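# Remove the box lid and set it top-up on the table

## Task

Get the lid off the box and put it down flat on the table, top side up, resting entirely on the table and clear of the box, then release it; the box must stay upright. The lid must never be loose in the air more than a few centimetres above the table (small bounces while it still sits on the box are acceptable), and the result only counts if it holds without the robot touching anything.

## Robot and tools

Robot: two arms, left_arm and right_arm, each with a parallel two-finger gripper and a wrist camera. Both sit on opposite sides of the table. left_arm's base is at (-0.092, +0.465, +0.115) m and right_arm's at (-0.082, -0.525, +0.084) m in the scene frame. The names do not refer to image sides.

Scene frame: origin at the table centre, +z up, table top at z = +0.020 m, left_arm on the +y side. All positions are in metres and all quaternions are wxyz with w first. A gripper's fingers point along its own +x axis and close along its own y axis. end_effector_position is the point midway between the finger pads, about 3 to 4 cm short of the tips. Reported hand positions can be slightly wrong, more so at long reach.

One row is 16 plain numbers: left_arm x, y, z, qw, qx, qy, qz, opening, then the same eight for right_arm. The xyz and quaternion are an absolute target pose for that gripper in the scene frame. Opening runs from -1 to +1. +1 is fully open (0.088 m). Empty fingers close fully near -0.80, and values below that change nothing. Closing from fully open takes at least about 0.5 s. Both arms must appear in every row. An arm meant to stay still should be given its last reported pose and its intended opening. To keep a gripper's orientation fixed, resend the same target quaternion rather than the drifted reported one.

Tools:
- execute_actions(actions, pictures): actions holds at most one item, or none. An empty list [] only returns the state. {"rows": [[16 numbers], ...], "steps": n} runs up to 15 control steps of 1/30 s, one row per step, and repeats the final row when rows run out. {"steps": n} with no rows is a wait of up to 300 steps, counted from the previous result, so thinking time is included. The call is rejected outright, with nothing sent, if a target lies more than 0.6 m from the arm's last reported position along any of its gripper's axes. pictures defaults to true.
- move(target, speed): target is one 16-number row of absolute poses. Each gripper follows a straight-line path toward its pose, the two paths finish together, and each takes 0.5 to 10 s (cut off at 10 s). speed is the top path speed in m/s, 0.002 to 0.5, default 0.25, and turning is capped at twice that in rad/s. Rotation takes the shorter direction. Openings are applied at the start. Moves do not avoid obstacles or the other arm. Grippers lag behind the path, can drift off it, and can overshoot the speed near full extension. Faster contact means a harder impact, and aiming further past a contact presses harder.
- wait(seconds): 0 to 10 s with no new command.
- zoom_image(camera, region): camera is cam_high, cam_left_wrist or cam_right_wrist. region is [x0, y0, x1, y1] in pixels, at most 504x504, origin top-left. All images are 896x504.
- read_manual(section): returns licence texts only.
- finished_scene(scene): ends and grades the scene. This cannot be undone.

Control details: each step, the commanded pose is clipped to within 70 mm and 16 degrees of the measured pose, then damped IK drives the joints, favouring position over orientation. After an action ends, an arm continues only as far as its last clipped pose, so large moves need further commands. Friction can leave the gripper short of its target or tilted, and tiny moves may not happen. Check the reported pose after each motion and correct it.

Result lines: the state line gives each gripper's position, quaternion and velocities. grip_measured is the finger opening on the command scale. It can be about 1 mm off, and reads up to 0.061 narrower while squeezing. To hold something, command about 0.07 below grip_measured; a smaller margin gives a lighter grip. A move result adds a "move:" line with how it ended (done, off_target, moving, held, fault), the limits that acted (paced means the pose was clipped; held means a check blocked steps, after which the arm may jump fast), and the distance from each pose. "pose unreachable" and HELD mark commands that the clearance check altered or blocked. "Hand target" is the pose the controller is currently driving toward.

Avoid: torque faults, which happen when a joint's contact torque reaches its load limit (waist 16.6, shoulder 20.6, elbow 20.5, wrist pitch 5.42, wrist yaw 5.4, wrist roll 5.07 N m, held weight included) and freeze the arm for 10 s. Avoid collisions between the arms, knocking anything off the table, and dropping, slamming or lifting the lid high. Holding loads heats motors: a MOTOR HOT warning comes from 50 °C, and at 95 °C there is an over-temperature stop that can end with the arm going limp. Loose objects may occasionally be nudged by outside pushes. Faster and smoother completion with less effort is better, and thinking time counts as robot time.

Each tool is called as name([rows], argument=value, ...), one row to a line, values as JSON.

## Session

execute_actions(actions=[])

Scene clock: 0.00 s of 4100.00 s.
left_arm: end_effector_position=(-0.2821, +0.3766, +0.2739) grip_measured=+1.000 end_effector_quat_wxyz=(+0.457, +0.111, +0.566, -0.677) end_effector_velocity=(+0.003, -0.003, -0.001) end_effector_angular_velocity=(-0.011, -0.006, +0.022) | right_arm: end_effector_position=(-0.3055, -0.2613, +0.3779) grip_measured=+0.998 end_effector_quat_wxyz=(+0.447, +0.408, +0.793, -0.063) end_effector_velocity=(+0.003, -0.001, +0.000) end_effector_angular_velocity=(-0.004, -0.002, +0.003)
Joint positions: left_arm=[-1.747  0.664  0.596 -0.754 -0.425 -1.523  0.088] | right_arm=[ 0.298  1.412  1.567 -1.057  0.246  3.019  0.088]
Joint velocities: left_arm=[ 0.002 -0.002 -0.002 -0.007 -0.022 -0.007  0.   ] | right_arm=[-0.007 -0.007 -0.002 -0.007 -0.007 -0.007 -0.   ]
Motor temperatures (°C, as the motors report them): left_arm=[25 24 27 25 26 24] | right_arm=[26 23 25 24 25 26]
Heat: left arm: hottest elbow 27 °C (+0.0 °C/min); right arm: hottest waist 26 °C (+0.0 °C/min).
Hand target (left_arm): -0.282, +0.377, +0.274; -0.457, -0.111, -0.566, +0.677
Hand target (right_arm): -0.306, -0.261, +0.378; +0.447, +0.408, +0.793, -0.063

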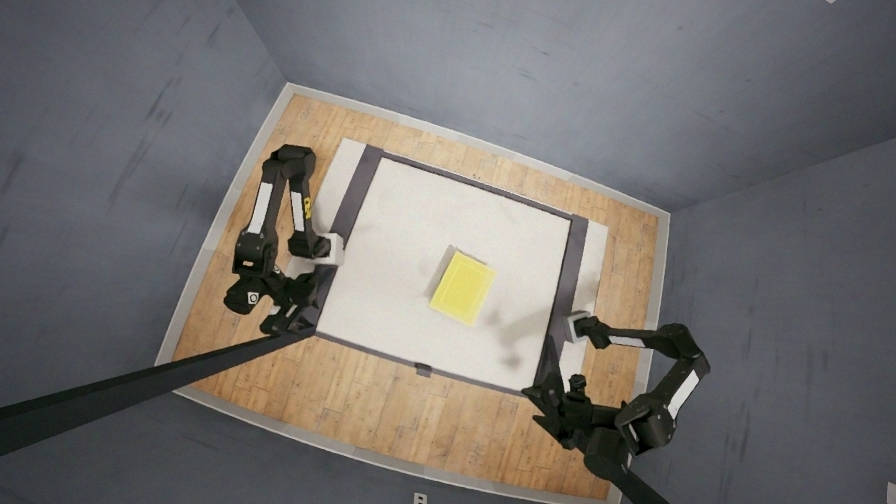

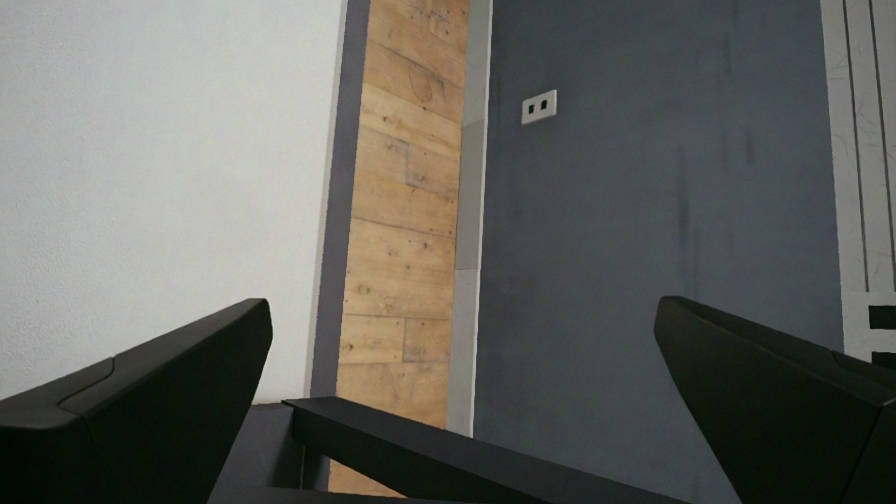

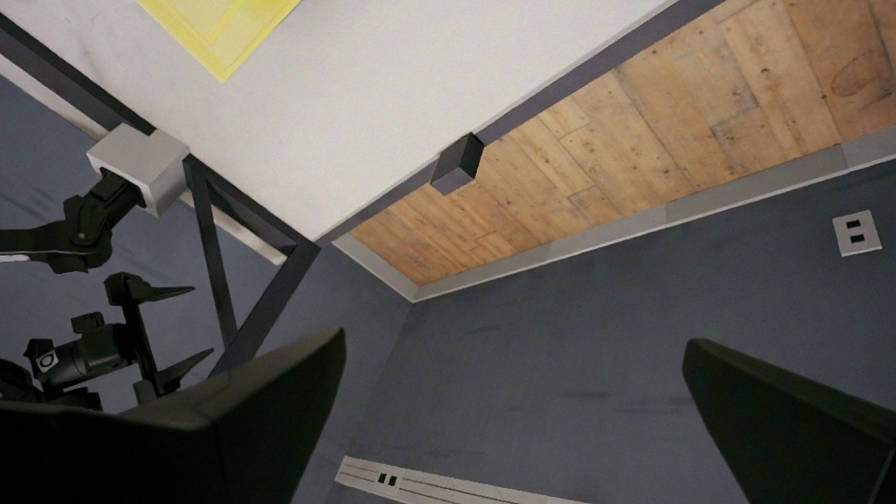

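move(target=[-0.1,0.22,0.22,0.653,0.271,0.271,-0.653,1,-0.1,-0.27,0.22,0.653,-0.271,0.271,0.653,1], speed=0.4)

zoom_image(camera="cam_high", region=[400,230,530,340])

Scene clock: 5.00 s of 4100.00 s.
left_arm: end_effector_position=(-0.1008, +0.2171, +0.2261) grip_measured=+1.000 end_effector_quat_wxyz=(+0.655, +0.265, +0.268, -0.654) end_effector_velocity=(+0.001, -0.001, -0.002) end_effector_angular_velocity=(+0.003, +0.010, +0.007) | right_arm: end_effector_position=(-0.0995, -0.2707, +0.2219) grip_measured=+0.999 end_effector_quat_wxyz=(+0.654, -0.268, +0.273, +0.652) end_effector_velocity=(+0.003, -0.000, -0.000) end_effector_angular_velocity=(+0.007, -0.020, +0.014)
Joint positions: left_arm=[-0.372  0.834  0.454 -0.394 -0.042 -0.046  0.088] | right_arm=[-0.394  0.867  0.576 -0.498  0.082  0.09   0.088]
Joint velocities: left_arm=[ 0.007  0.007 -0.002  0.007  0.007 -0.007  0.   ] | right_arm=[-0.017 -0.007 -0.007  0.007 -0.007 -0.037 -0.   ]
Motor temperatures (°C, as the motors report them): left_arm=[25 24 28 25 26 24] | right_arm=[26 23 25 25 25 26]
Heat: left arm: hottest elbow 28 °C (+12.0 °C/min); right arm: hottest waist 26 °C (+0.0 °C/min).
Hand target (left_arm): -0.100, +0.219, +0.220; +0.653, +0.272, +0.272, -0.653
Hand target (right_arm): -0.099, -0.272, +0.221; +0.653, -0.268, +0.271, +0.654
Off the commanded pose (left_arm): 0.007 m, 1 deg.
Off the commanded pose (right_arm): 0.002 m, 0 deg.
move: done
camera_calibration (this result's frames):
cam_left_wrist: T_world_to_cam=[[-0.999585, -0.00134743, 0.0287922, -0.103527], [-0.0132441, 0.908685, -0.417273, -0.0764499], [-0.0256008, -0.417481, -0.908325, 0.367149], [0, 0, 0, 1]] pos_world=[-0.095097, 0.222607, 0.304571]
cam_right_wrist: T_world_to_cam=[[0.999415, 0.0205746, -0.027314, 0.122467], [0.00539662, -0.883634, -0.468147, -0.100744], [-0.0337675, 0.467726, -0.883228, 0.399184], [0, 0, 0, 1]] pos_world=[-0.108373, -0.278249, 0.308753]

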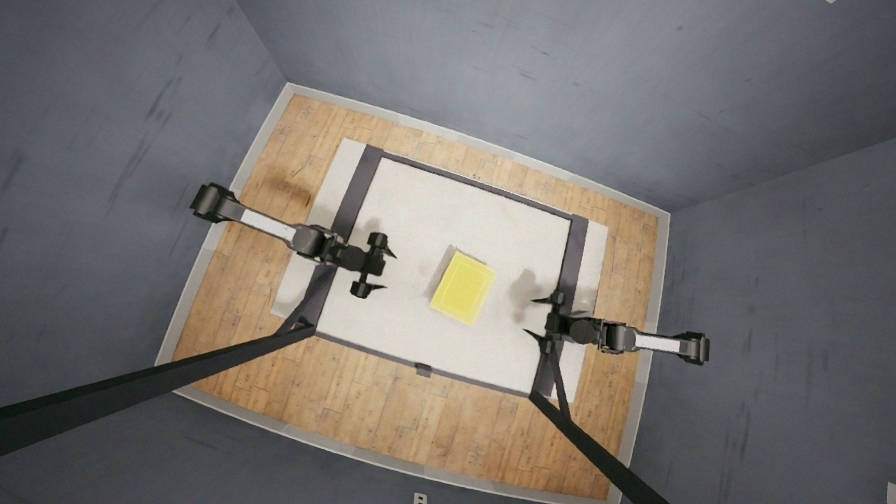

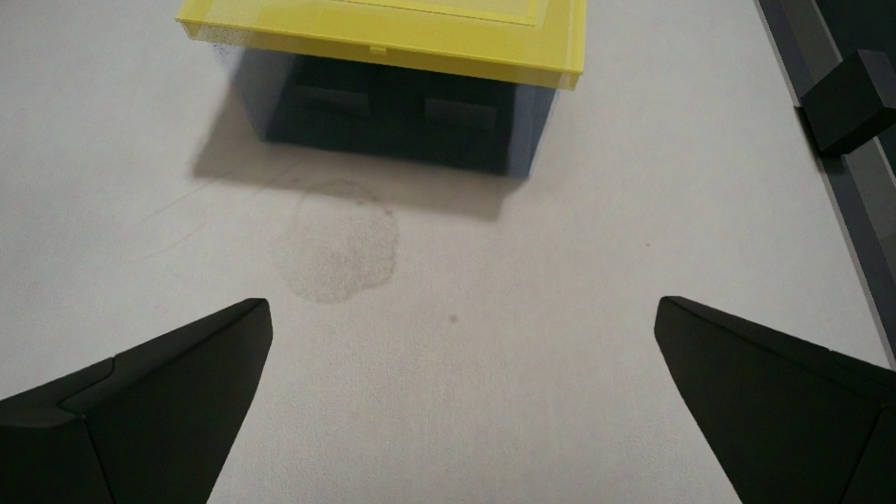

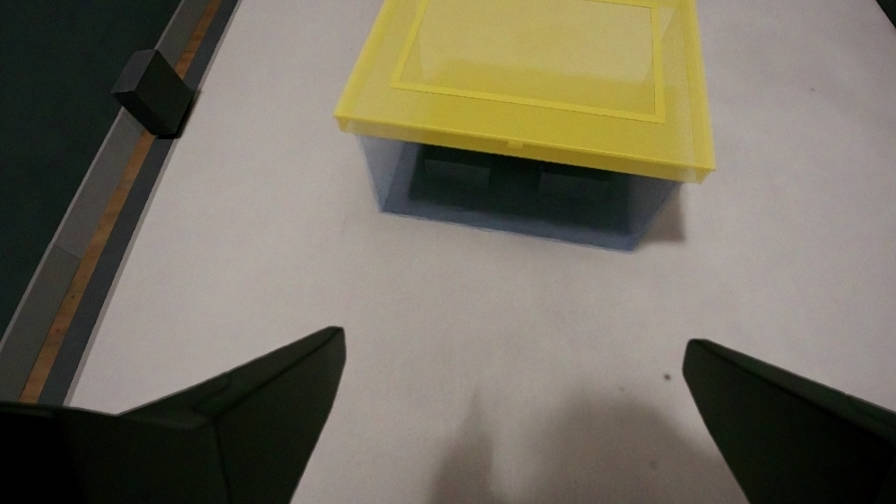

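Region (400, 230, 530, 340) of cam_high's 896x504 image, scaled by 3.877, with more detail than that image has; it fills the top 426 rows of this view, and the rest is white.

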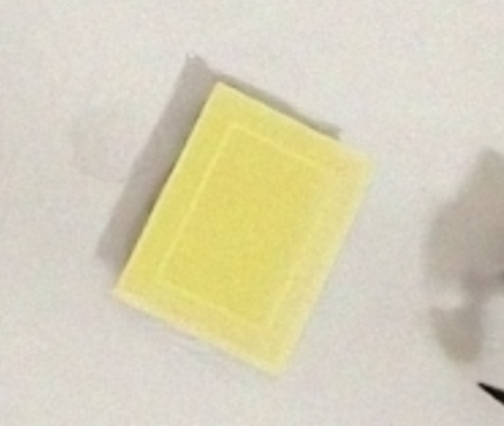

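move(target=[-0.061,0.095,0.115,0.662,0.129,0.117,-0.729,1,-0.086,-0.185,0.115,0.729,-0.117,0.129,0.662,1])

Scene clock: 10.77 s of 4100.00 s.
left_arm: end_effector_position=(-0.0636, +0.0978, +0.1179) grip_measured=+1.000 end_effector_quat_wxyz=(+0.661, +0.131, +0.116, -0.730) end_effector_velocity=(+0.004, +0.001, -0.002) end_effector_angular_velocity=(-0.000, -0.001, +0.025) | right_arm: end_effector_position=(-0.0869, -0.1855, +0.1180) grip_measured=+0.999 end_effector_quat_wxyz=(+0.726, -0.115, +0.129, +0.665) end_effector_velocity=(-0.001, -0.001, -0.002) end_effector_angular_velocity=(+0.007, +0.015, +0.011)
Joint positions: left_arm=[-0.127  2.103  0.347  1.392  0.267  0.105  0.088] | right_arm=[-0.426  1.855  0.209  1.295  0.162  0.064  0.088]
Joint velocities: left_arm=[ 0.002  0.017 -0.002  0.022 -0.022 -0.007  0.   ] | right_arm=[-0.007  0.022 -0.007  0.037 -0.022  0.007 -0.   ]
Motor temperatures (°C, as the motors report them): left_arm=[25 24 28 26 26 24] | right_arm=[26 23 26 26 25 26]
Heat: left arm: hottest elbow 28 °C (+5.6 °C/min); right arm: hottest waist 26 °C (+0.0 °C/min).
Hand target (left_arm): -0.062, +0.097, +0.116; +0.662, +0.128, +0.118, -0.729
Hand target (right_arm): -0.085, -0.187, +0.116; +0.728, -0.118, +0.128, +0.663
Off the commanded pose (left_arm): 0.005 m, 0 deg.
Off the commanded pose (right_arm): 0.003 m, 1 deg.
After step 90, 1.00 s passed at rest.
move: done
camera_calibration (this result's frames):
cam_left_wrist: T_world_to_cam=[[-0.993612, 0.111399, 0.0180259, -0.0726712], [0.059823, 0.655412, -0.752898, 0.0562693], [-0.0956868, -0.74701, -0.65789, 0.218164], [0, 0, 0, 1]] pos_world=[-0.0546978, 0.134186, 0.187203]
cam_right_wrist: T_world_to_cam=[[0.998352, -0.0556714, -0.0139017, 0.0894797], [-0.0445494, -0.599316, -0.799272, 0.0133734], [0.0361651, 0.798574, -0.600809, 0.302074], [0, 0, 0, 1]] pos_world=[-0.099661, -0.228232, 0.193422]

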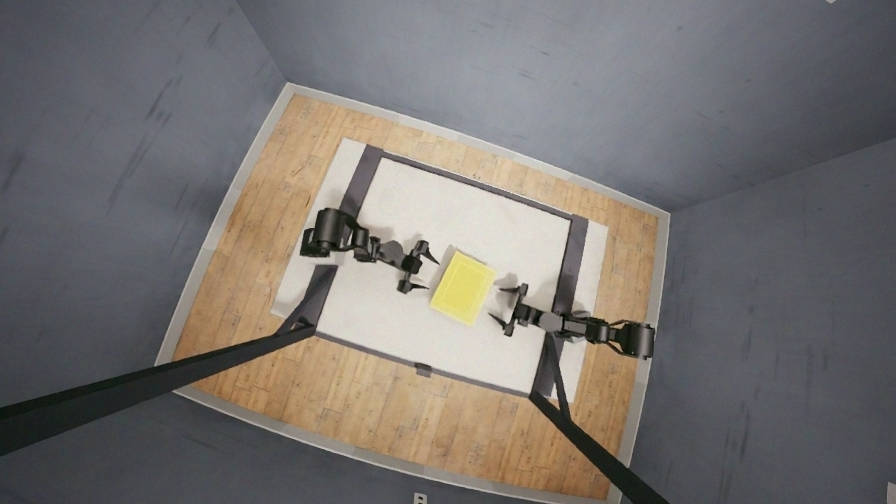

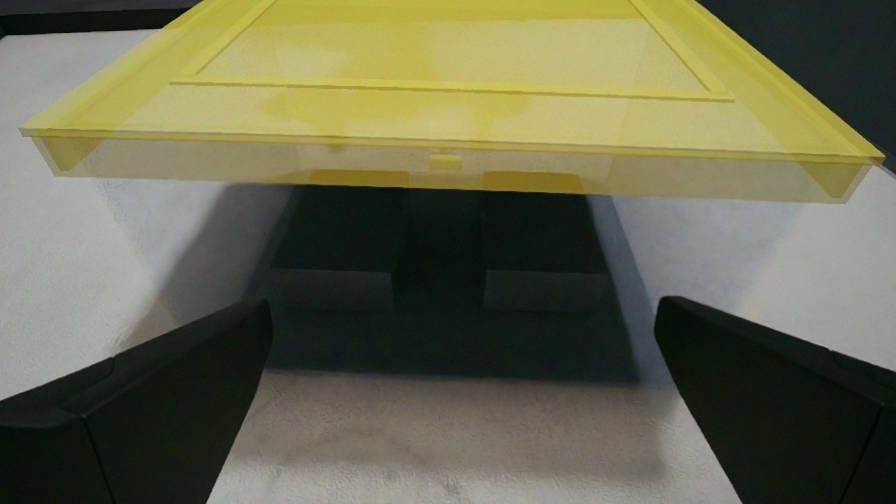

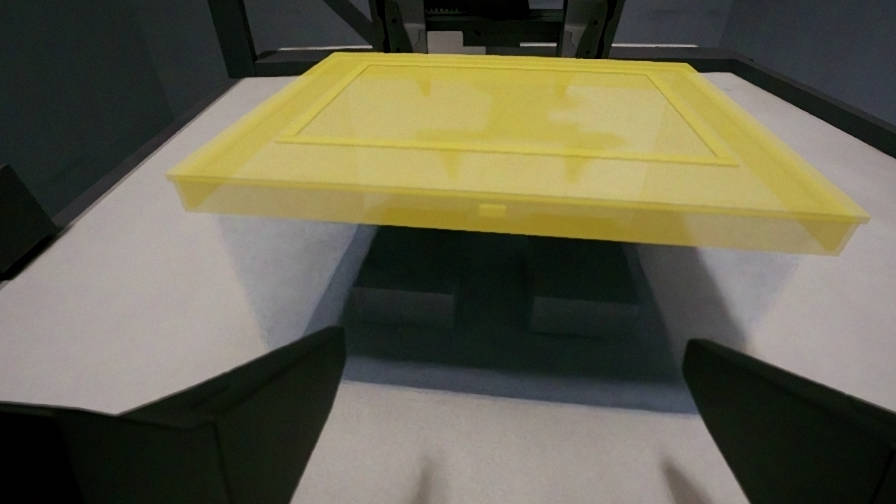

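move(target=[-0.066,0.049,0.113,0.662,0.129,0.117,-0.729,1,-0.082,-0.140,0.113,0.729,-0.117,0.129,0.662,1], speed=0.05)

move(target=[-0.066,0.047,0.15,0.662,0.129,0.117,-0.729,1,-0.082,-0.138,0.15,0.729,-0.117,0.129,0.662,1], speed=0.03)

Scene clock: 13.13 s of 4100.00 s.
left_arm: end_effector_position=(-0.0681, +0.0597, +0.1161) grip_measured=+1.000 end_effector_quat_wxyz=(+0.657, +0.128, +0.117, -0.734) end_effector_velocity=(-0.004, -0.000, +0.000) end_effector_angular_velocity=(+0.004, +0.029, -0.016) | right_arm: end_effector_position=(-0.0803, -0.1487, +0.1143) grip_measured=+0.999 end_effector_quat_wxyz=(+0.733, -0.116, +0.129, +0.658) end_effector_velocity=(-0.000, -0.000, -0.001) end_effector_angular_velocity=(-0.013, -0.005, +0.007)
Joint positions: left_arm=[-0.163  2.143  0.498  1.285  0.244  0.088  0.088] | right_arm=[-0.455  1.934  0.358  1.223  0.154  0.056  0.088]
Joint velocities: left_arm=[-0.002 -0.002  0.002 -0.007  0.022 -0.022  0.   ] | right_arm=[-0.002 -0.007  0.002 -0.022 -0.007 -0.007 -0.   ]
Motor temperatures (°C, as the motors report them): left_arm=[25 24 28 26 26 24] | right_arm=[26 24 26 26 25 26]
Heat: left arm: hottest elbow 28 °C (+4.6 °C/min); right arm: hottest waist 26 °C (+0.0 °C/min).
Hand target (left_arm): -0.066, +0.050, +0.113; +0.662, +0.129, +0.117, -0.729
Hand target (right_arm): -0.082, -0.140, +0.113; +0.729, -0.117, +0.129, +0.662
Off the commanded pose (left_arm): 0.011 m, 1 deg.
Off the commanded pose (right_arm): 0.009 m, 1 deg.
move: off_target (left_arm, right_arm)
camera_calibration (this result's frames):
cam_left_wrist: T_world_to_cam=[[-0.99232, 0.121194, 0.0247508, -0.074193], [0.0609776, 0.653379, -0.754571, 0.0805753], [-0.107621, -0.747267, -0.655751, 0.187083], [0, 0, 0, 1]] pos_world=[-0.0584024, 0.0961466, 0.185316]
cam_right_wrist: T_world_to_cam=[[0.997202, -0.0742802, -0.00844405, 0.0814318], [-0.0515221, -0.60101, -0.797579, 0.0317271], [0.0541694, 0.795782, -0.603155, 0.271507], [0, 0, 0, 1]] pos_world=[-0.0942766, -0.190944, 0.189754]

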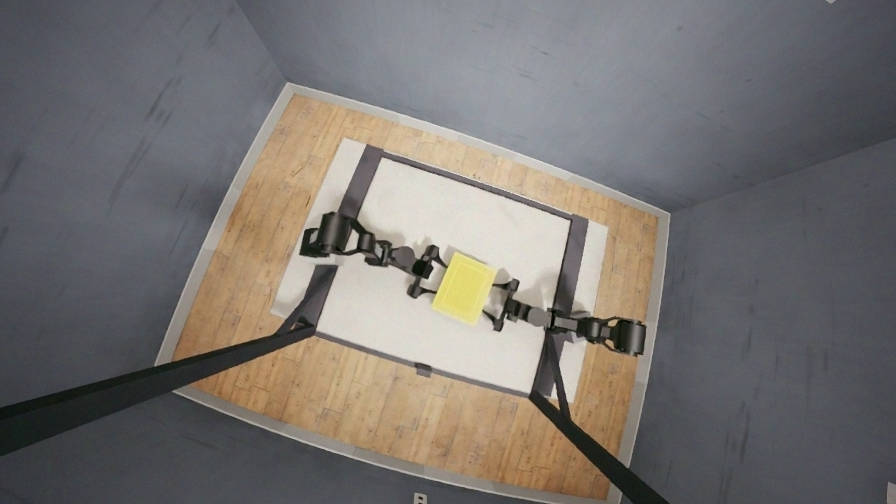

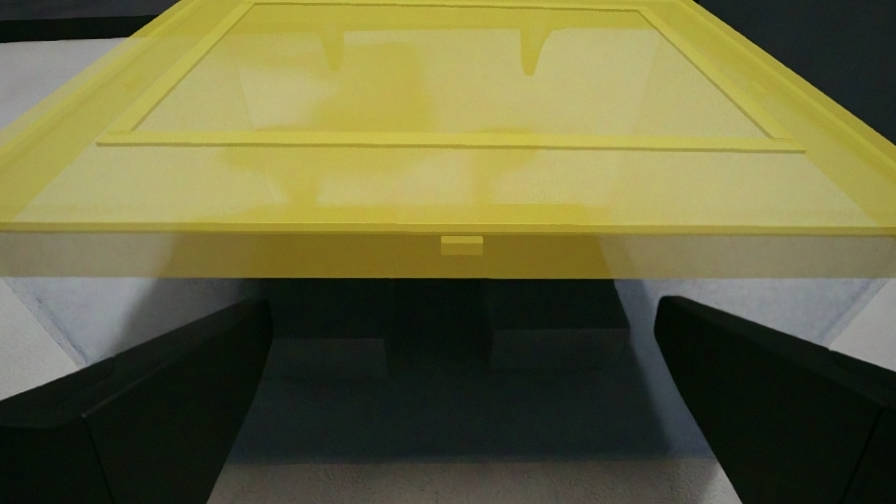

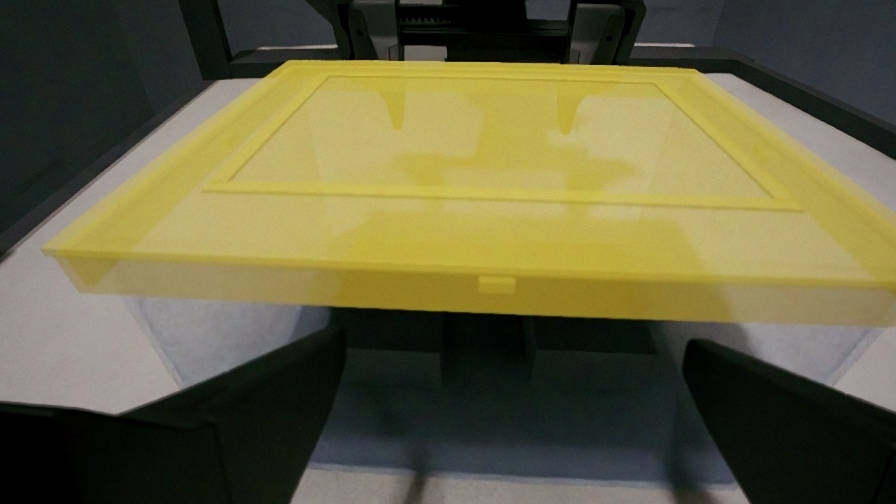

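Scene clock: 14.60 s of 4100.00 s.
left_arm: end_effector_position=(-0.0671, +0.0593, +0.1293) grip_measured=+1.000 end_effector_quat_wxyz=(+0.657, +0.147, +0.142, -0.726) end_effector_velocity=(-0.002, +0.001, +0.000) end_effector_angular_velocity=(+0.017, +0.012, -0.006) | right_arm: end_effector_position=(-0.0806, -0.1483, +0.1300) grip_measured=+0.999 end_effector_quat_wxyz=(+0.728, -0.139, +0.148, +0.655) end_effector_velocity=(-0.004, -0.000, +0.001) end_effector_angular_velocity=(-0.018, +0.001, +0.025)
Joint positions: left_arm=[-0.167  2.009  0.513  1.072  0.228  0.088  0.088] | right_arm=[-0.456  1.771  0.391  0.966  0.147  0.056  0.088]
Joint velocities: left_arm=[-0.002 -0.017  0.002 -0.037  0.007 -0.007  0.   ] | right_arm=[ 0.002 -0.027  0.007 -0.051 -0.022 -0.007 -0.   ]
Motor temperatures (°C, as the motors report them): left_arm=[25 25 28 26 26 24] | right_arm=[26 24 26 26 25 26]
Heat: left arm: hottest elbow 28 °C (+4.1 °C/min); right arm: hottest waist 26 °C (+0.0 °C/min).
Hand target (left_arm): -0.066, +0.047, +0.150; +0.662, +0.129, +0.117, -0.729
Hand target (right_arm): -0.082, -0.138, +0.150; +0.729, -0.117, +0.129, +0.662
Off the commanded pose (left_arm): 0.024 m, 4 deg.
Off the commanded pose (right_arm): 0.023 m, 3 deg.
move: off_target (left_arm, right_arm)
camera_calibration (this result's frames):
cam_left_wrist: T_world_to_cam=[[-0.993567, 0.10764, 0.0351909, -0.0741163], [0.0507768, 0.701196, -0.711158, 0.0816236], [-0.101224, -0.704796, -0.702151, 0.199409], [0, 0, 0, 1]] pos_world=[-0.057599, 0.0912866, 0.200671]
cam_right_wrist: T_world_to_cam=[[0.99748, -0.0708837, -0.00286852, 0.0816099], [-0.0483062, -0.649045, -0.759215, 0.0326446], [0.0519541, 0.75744, -0.650834, 0.281004], [0, 0, 0, 1]] pos_world=[-0.0944267, -0.185871, 0.207905]

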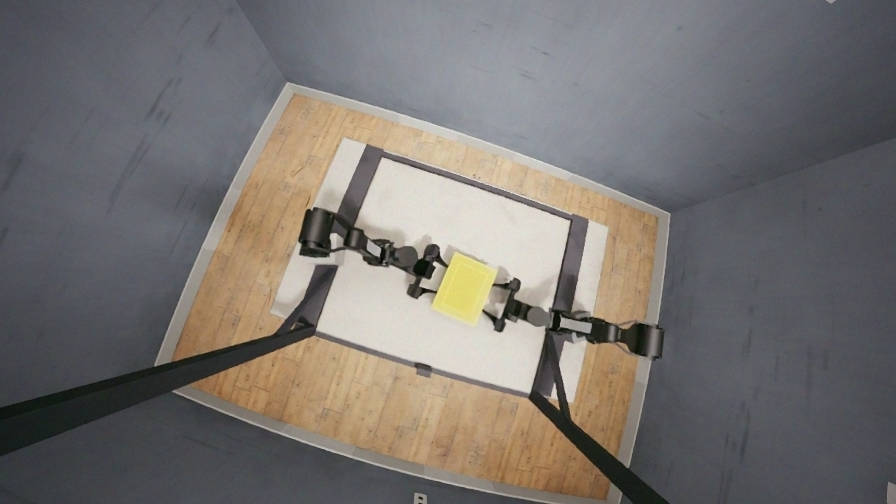

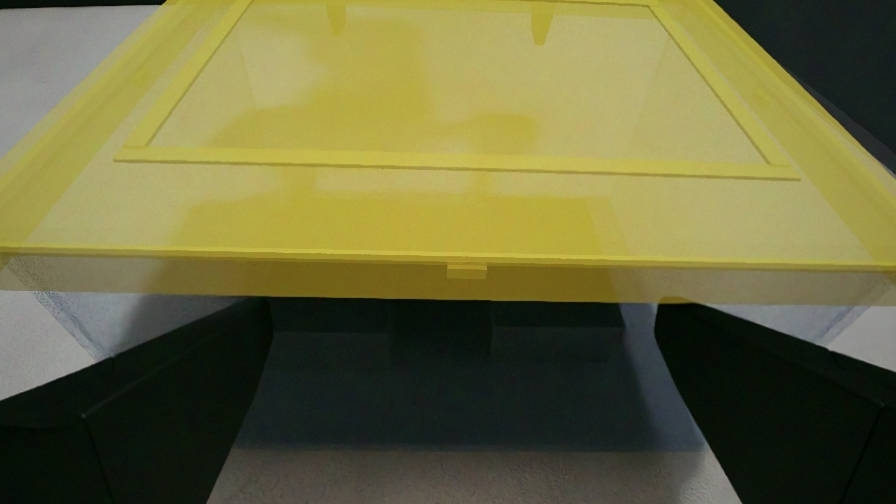

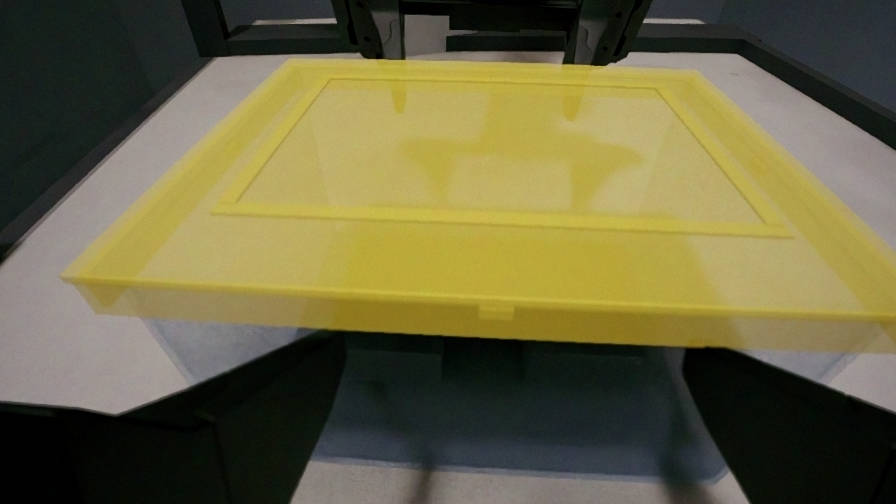

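Snapped; heavy box. Pull more, with less squeeze.

move(target=[-0.066,0.054,0.172,0.662,0.129,0.117,-0.729,1,-0.082,-0.143,0.172,0.729,-0.117,0.129,0.662,1], speed=0.01)

Scene clock: 20.30 s of 4100.00 s.
left_arm: end_effector_position=(-0.0663, +0.0578, +0.1642) grip_measured=+1.000 end_effector_quat_wxyz=(+0.661, +0.136, +0.124, -0.728) end_effector_velocity=(-0.000, +0.002, -0.000) end_effector_angular_velocity=(+0.013, +0.006, +0.007) | right_arm: end_effector_position=(-0.0808, -0.1463, +0.1636) grip_measured=+0.999 end_effector_quat_wxyz=(+0.729, -0.124, +0.137, +0.659) end_effector_velocity=(-0.002, +0.001, +0.004) end_effector_angular_velocity=(+0.006, -0.004, +0.012)
Joint positions: left_arm=[-0.166  1.868  0.512  0.976  0.228  0.089  0.088] | right_arm=[-0.457  1.624  0.413  0.835  0.144  0.056  0.088]
Joint velocities: left_arm=[-0.002 -0.012 -0.002 -0.022 -0.007 -0.007  0.   ] | right_arm=[ 0.002 -0.012  0.002 -0.007 -0.007 -0.007 -0.   ]
Motor temperatures (°C, as the motors report them): left_arm=[25 26 29 27 26 24] | right_arm=[26 25 26 27 25 26]
Heat: left arm: hottest elbow 29 °C (+5.9 °C/min); right arm: hottest wrist pitch 27 °C (+3.0 °C/min).
Hand target (left_arm): -0.066, +0.054, +0.172; +0.662, +0.129, +0.117, -0.729
Hand target (right_arm): -0.082, -0.143, +0.172; +0.729, -0.117, +0.129, +0.662
Off the commanded pose (left_arm): 0.009 m, 1 deg.
Off the commanded pose (right_arm): 0.009 m, 1 deg.
move: off_target (left_arm, right_arm)
camera_calibration (this result's frames):
cam_left_wrist: T_world_to_cam=[[-0.993904, 0.10766, 0.0237319, -0.0724827], [0.0549679, 0.670541, -0.739833, 0.114218], [-0.0955636, -0.734019, -0.672372, 0.220125], [0, 0, 0, 1]] pos_world=[-0.0572832, 0.092792, 0.234228]
cam_right_wrist: T_world_to_cam=[[0.997605, -0.0686109, -0.00879636, 0.0834291], [-0.0495154, -0.619516, -0.783421, 0.0675891], [0.0483017, 0.78198, -0.621429, 0.299888], [0, 0, 0, 1]] pos_world=[-0.0943677, -0.18691, 0.240044]

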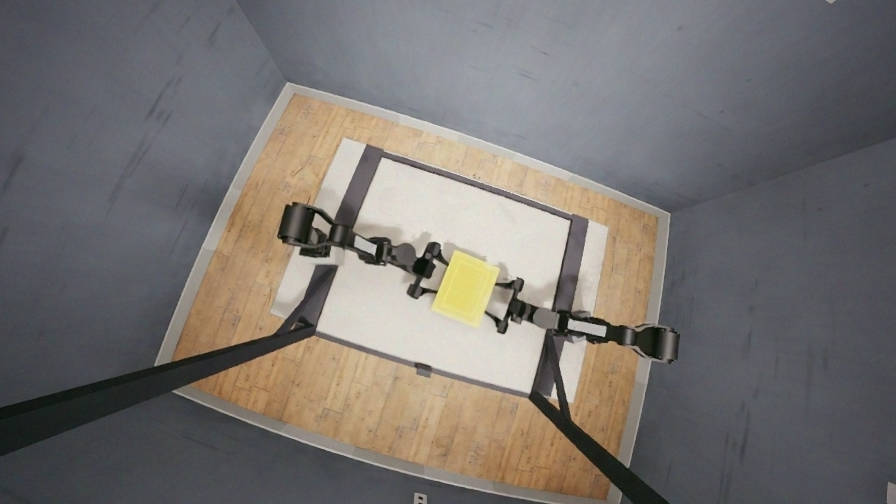

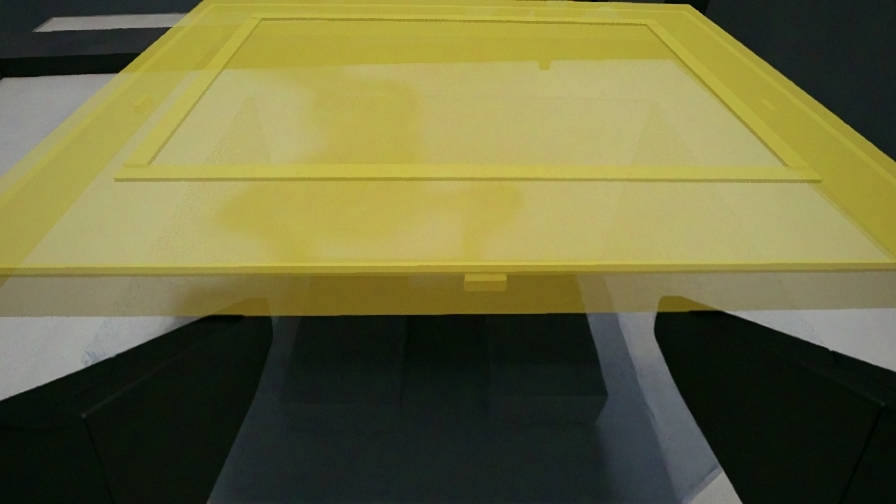

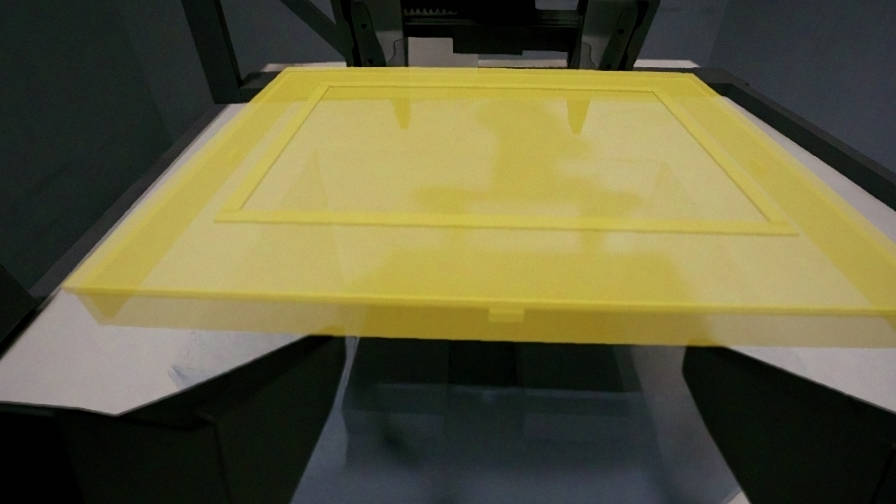

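move(target=[-0.066,0.046,0.175,0.662,0.129,0.117,-0.729,1,-0.082,-0.135,0.175,0.729,-0.117,0.129,0.662,1], speed=0.02)

move(target=[0.179,0.026,0.175,0.662,0.129,0.117,-0.729,1,0.163,-0.155,0.175,0.729,-0.117,0.129,0.662,1], speed=0.06)

move(target=[0.179,0.026,0.07,0.662,0.129,0.117,-0.729,1,0.163,-0.155,0.07,0.729,-0.117,0.129,0.662,1], speed=0.04)

Scene clock: 22.63 s of 4100.00 s.
left_arm: end_effector_position=(-0.0656, +0.0535, +0.1651) grip_measured=+1.000 end_effector_quat_wxyz=(+0.660, +0.139, +0.128, -0.727) end_effector_velocity=(+0.000, -0.001, -0.000) end_effector_angular_velocity=(+0.006, +0.012, +0.021) | right_arm: end_effector_position=(-0.0815, -0.1411, +0.1673) grip_measured=+0.999 end_effector_quat_wxyz=(+0.728, -0.125, +0.137, +0.660) end_effector_velocity=(-0.000, -0.002, -0.006) end_effector_angular_velocity=(-0.031, +0.008, +0.002)
Joint positions: left_arm=[-0.166  1.868  0.534  0.943  0.226  0.089  0.088] | right_arm=[-0.457  1.624  0.439  0.809  0.142  0.056  0.088]
Joint velocities: left_arm=[-0.007 -0.002  0.002 -0.007 -0.022 -0.022  0.   ] | right_arm=[-0.002 -0.002  0.002 -0.037 -0.007  0.007  0.   ]
Motor temperatures (°C, as the motors report them): left_arm=[25 27 29 27 26 24] | right_arm=[26 25 27 27 25 26]
Heat: left arm: hottest elbow 29 °C (+5.3 °C/min); right arm: hottest elbow 27 °C (+2.7 °C/min).
Hand target (left_arm): -0.066, +0.046, +0.175; +0.662, +0.129, +0.117, -0.729
Hand target (right_arm): -0.082, -0.135, +0.175; +0.729, -0.117, +0.129, +0.662
Off the commanded pose (left_arm): 0.012 m, 2 deg.
Off the commanded pose (right_arm): 0.010 m, 1 deg.
move: off_target (left_arm, right_arm)
camera_calibration (this result's frames):
cam_left_wrist: T_world_to_cam=[[-0.993996, 0.106409, 0.0254807, -0.0715687], [0.0537009, 0.677332, -0.733715, 0.116236], [-0.0953326, -0.727942, -0.678979, 0.218401], [0, 0, 0, 1]] pos_world=[-0.0565602, 0.0878686, 0.235397]
cam_right_wrist: T_world_to_cam=[[0.997741, -0.0664912, -0.00958546, 0.0848846], [-0.0488384, -0.619955, -0.783116, 0.0736259], [0.0461278, 0.781815, -0.621801, 0.297964], [0, 0, 0, 1]] pos_world=[-0.0948415, -0.181664, 0.243746]

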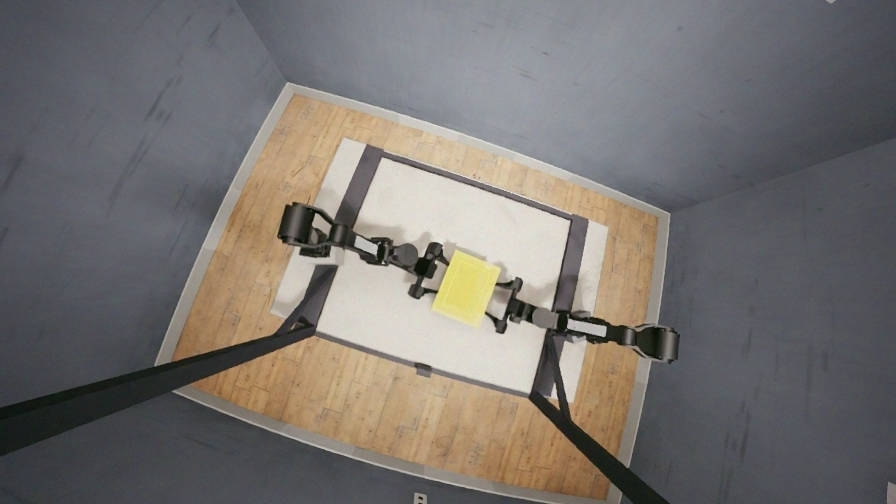

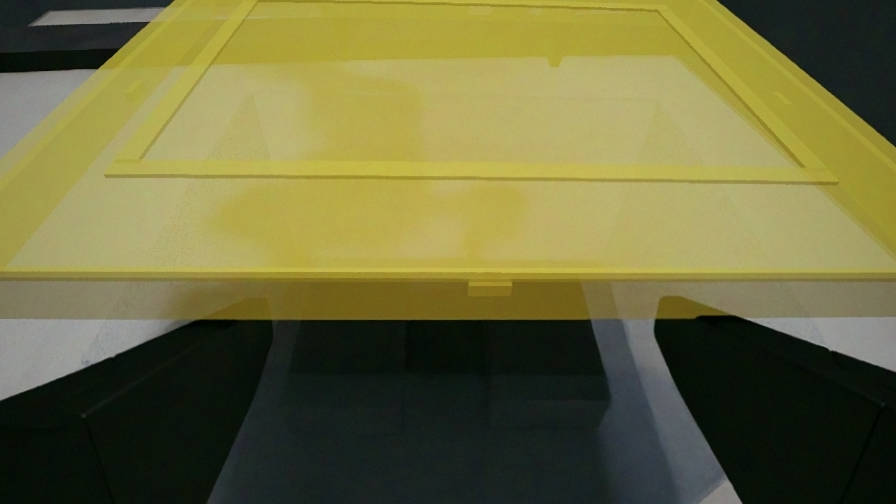

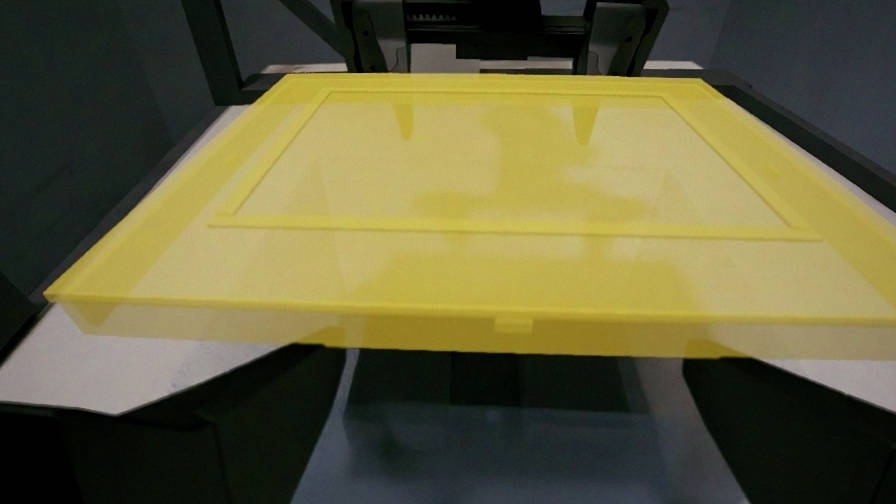

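Scene clock: 27.10 s of 4100.00 s.
left_arm: end_effector_position=(+0.1789, +0.0312, +0.1713) grip_measured=+1.000 end_effector_quat_wxyz=(+0.665, +0.127, +0.127, -0.725) end_effector_velocity=(+0.005, +0.000, -0.007) end_effector_angular_velocity=(+0.030, +0.007, +0.019) | right_arm: end_effector_position=(+0.1615, -0.1636, +0.1684) grip_measured=+0.999 end_effector_quat_wxyz=(+0.732, -0.114, +0.142, +0.656) end_effector_velocity=(+0.002, -0.001, -0.003) end_effector_angular_velocity=(-0.008, -0.009, +0.007)
Joint positions: left_arm=[0.455 2.177 1.158 0.496 0.786 0.371 0.088] | right_arm=[-1.312  1.845  0.754  0.628 -0.642 -0.27   0.088]
Joint velocities: left_arm=[ 0.002  0.012  0.017 -0.037 -0.022  0.007  0.   ] | right_arm=[-0.007  0.012  0.007 -0.007 -0.007 -0.022 -0.   ]
Motor temperatures (°C, as the motors report them): left_arm=[25 27 29 28 26 24] | right_arm=[26 25 27 27 25 26]
Heat: left arm: hottest elbow 29 °C (+4.4 °C/min); right arm: hottest elbow 27 °C (+2.2 °C/min).
Hand target (left_arm): +0.178, +0.023, +0.174; +0.662, +0.129, +0.118, -0.729
Hand target (right_arm): +0.162, -0.156, +0.175; +0.729, -0.115, +0.129, +0.662
Off the commanded pose (left_arm): 0.006 m, 1 deg.
Off the commanded pose (right_arm): 0.011 m, 2 deg.
move: off_target (right_arm)
camera_calibration (this result's frames):
cam_left_wrist: T_world_to_cam=[[-0.99474, 0.0954117, 0.0372668, 0.172058], [0.0357554, 0.664371, -0.746547, 0.128555], [-0.0959883, -0.741288, -0.664288, 0.227732], [0, 0, 0, 1]] pos_world=[0.188416, 0.0669902, 0.24084]
cam_right_wrist: T_world_to_cam=[[0.996366, -0.0801833, -0.0287163, -0.157761], [-0.0719417, -0.611858, -0.787689, 0.0782119], [0.0455892, 0.786893, -0.615404, 0.304883], [0, 0, 0, 1]] pos_world=[0.148915, -0.204705, 0.244702]

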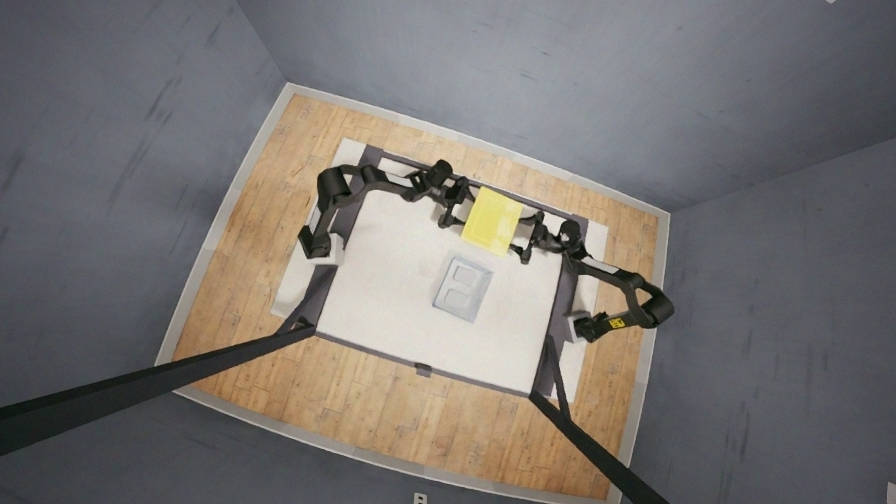

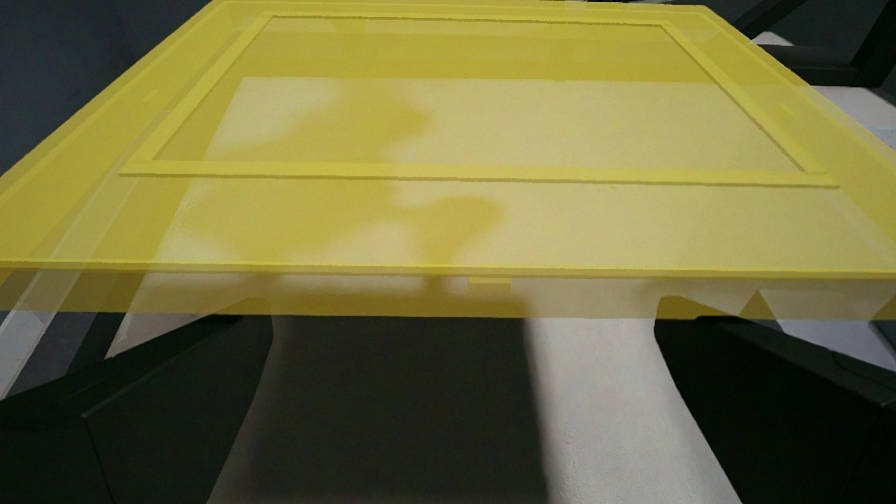

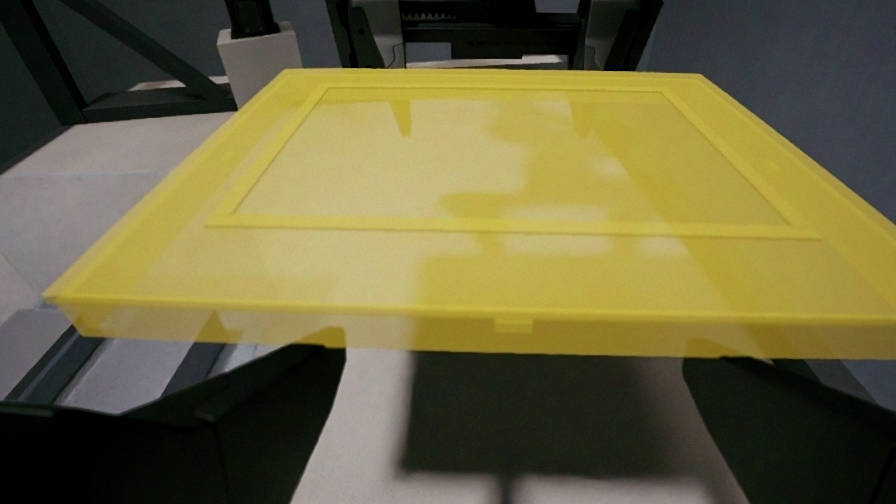

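Scene clock: 30.00 s of 4100.00 s.
left_arm: end_effector_position=(+0.1800, +0.0323, +0.0705) grip_measured=+1.000 end_effector_quat_wxyz=(+0.665, +0.127, +0.125, -0.725) end_effector_velocity=(-0.002, -0.001, -0.002) end_effector_angular_velocity=(+0.003, +0.015, -0.006) | right_arm: end_effector_position=(+0.1624, -0.1615, +0.0672) grip_measured=+0.999 end_effector_quat_wxyz=(+0.731, -0.116, +0.141, +0.657) end_effector_velocity=(+0.001, -0.002, -0.003) end_effector_angular_velocity=(-0.005, -0.007, -0.006)
Joint positions: left_arm=[0.459 2.488 1.174 0.794 0.79  0.374 0.088] | right_arm=[-1.311  2.253  0.739  1.05  -0.642 -0.275  0.088]
Joint velocities: left_arm=[-0.002  0.007  0.007 -0.007  0.007 -0.007  0.   ] | right_arm=[-0.002  0.007 -0.002  0.007  0.007 -0.007 -0.   ]
Motor temperatures (°C, as the motors report them): left_arm=[25 28 30 28 26 24] | right_arm=[26 26 27 28 25 26]
Heat: left arm: hottest elbow 30 °C (+6.0 °C/min); right arm: hottest wrist pitch 28 °C (+4.0 °C/min).
Hand target (left_arm): +0.178, +0.027, +0.070; +0.662, +0.129, +0.117, -0.729
Hand target (right_arm): +0.162, -0.156, +0.071; +0.729, -0.117, +0.129, +0.662
Off the commanded pose (left_arm): 0.006 m, 1 deg.
Off the commanded pose (right_arm): 0.007 m, 1 deg.
move: done
camera_calibration (this result's frames):
cam_left_wrist: T_world_to_cam=[[-0.994822, 0.0958789, 0.0337102, 0.177093], [0.0384673, 0.66223, -0.748312, 0.0523335], [-0.0940713, -0.743141, -0.662489, 0.1613], [0, 0, 0, 1]] pos_world=[0.189336, 0.0682321, 0.140051]
cam_right_wrist: T_world_to_cam=[[0.996762, -0.0764268, -0.0249934, -0.161135], [-0.0667749, -0.613577, -0.786806, -0.00137116], [0.0447977, 0.785927, -0.616694, 0.241016], [0, 0, 0, 1]] pos_world=[0.149725, -0.202577, 0.143527]

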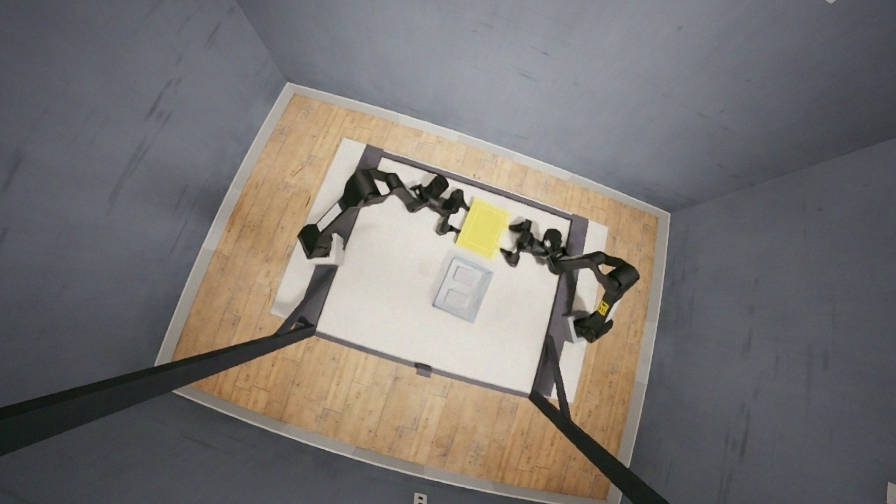

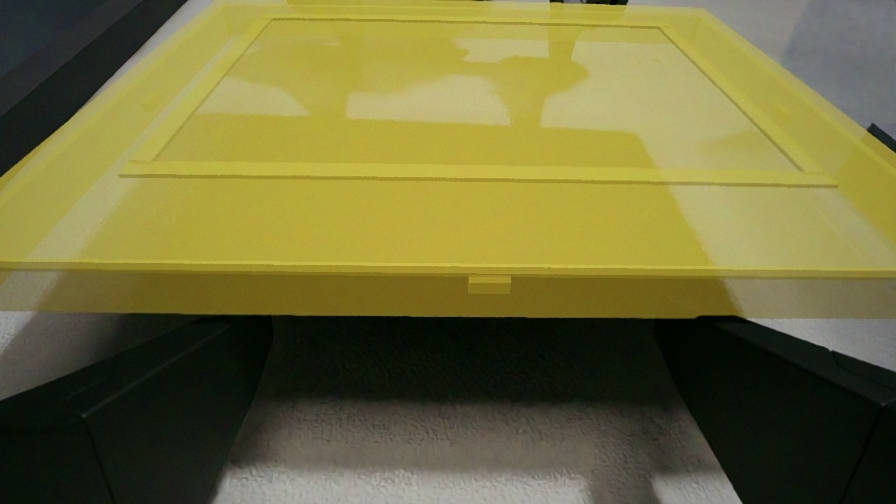

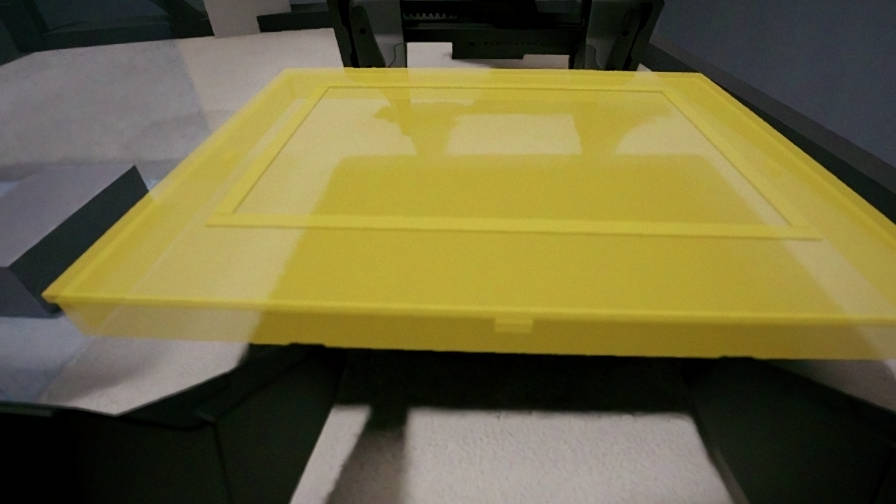

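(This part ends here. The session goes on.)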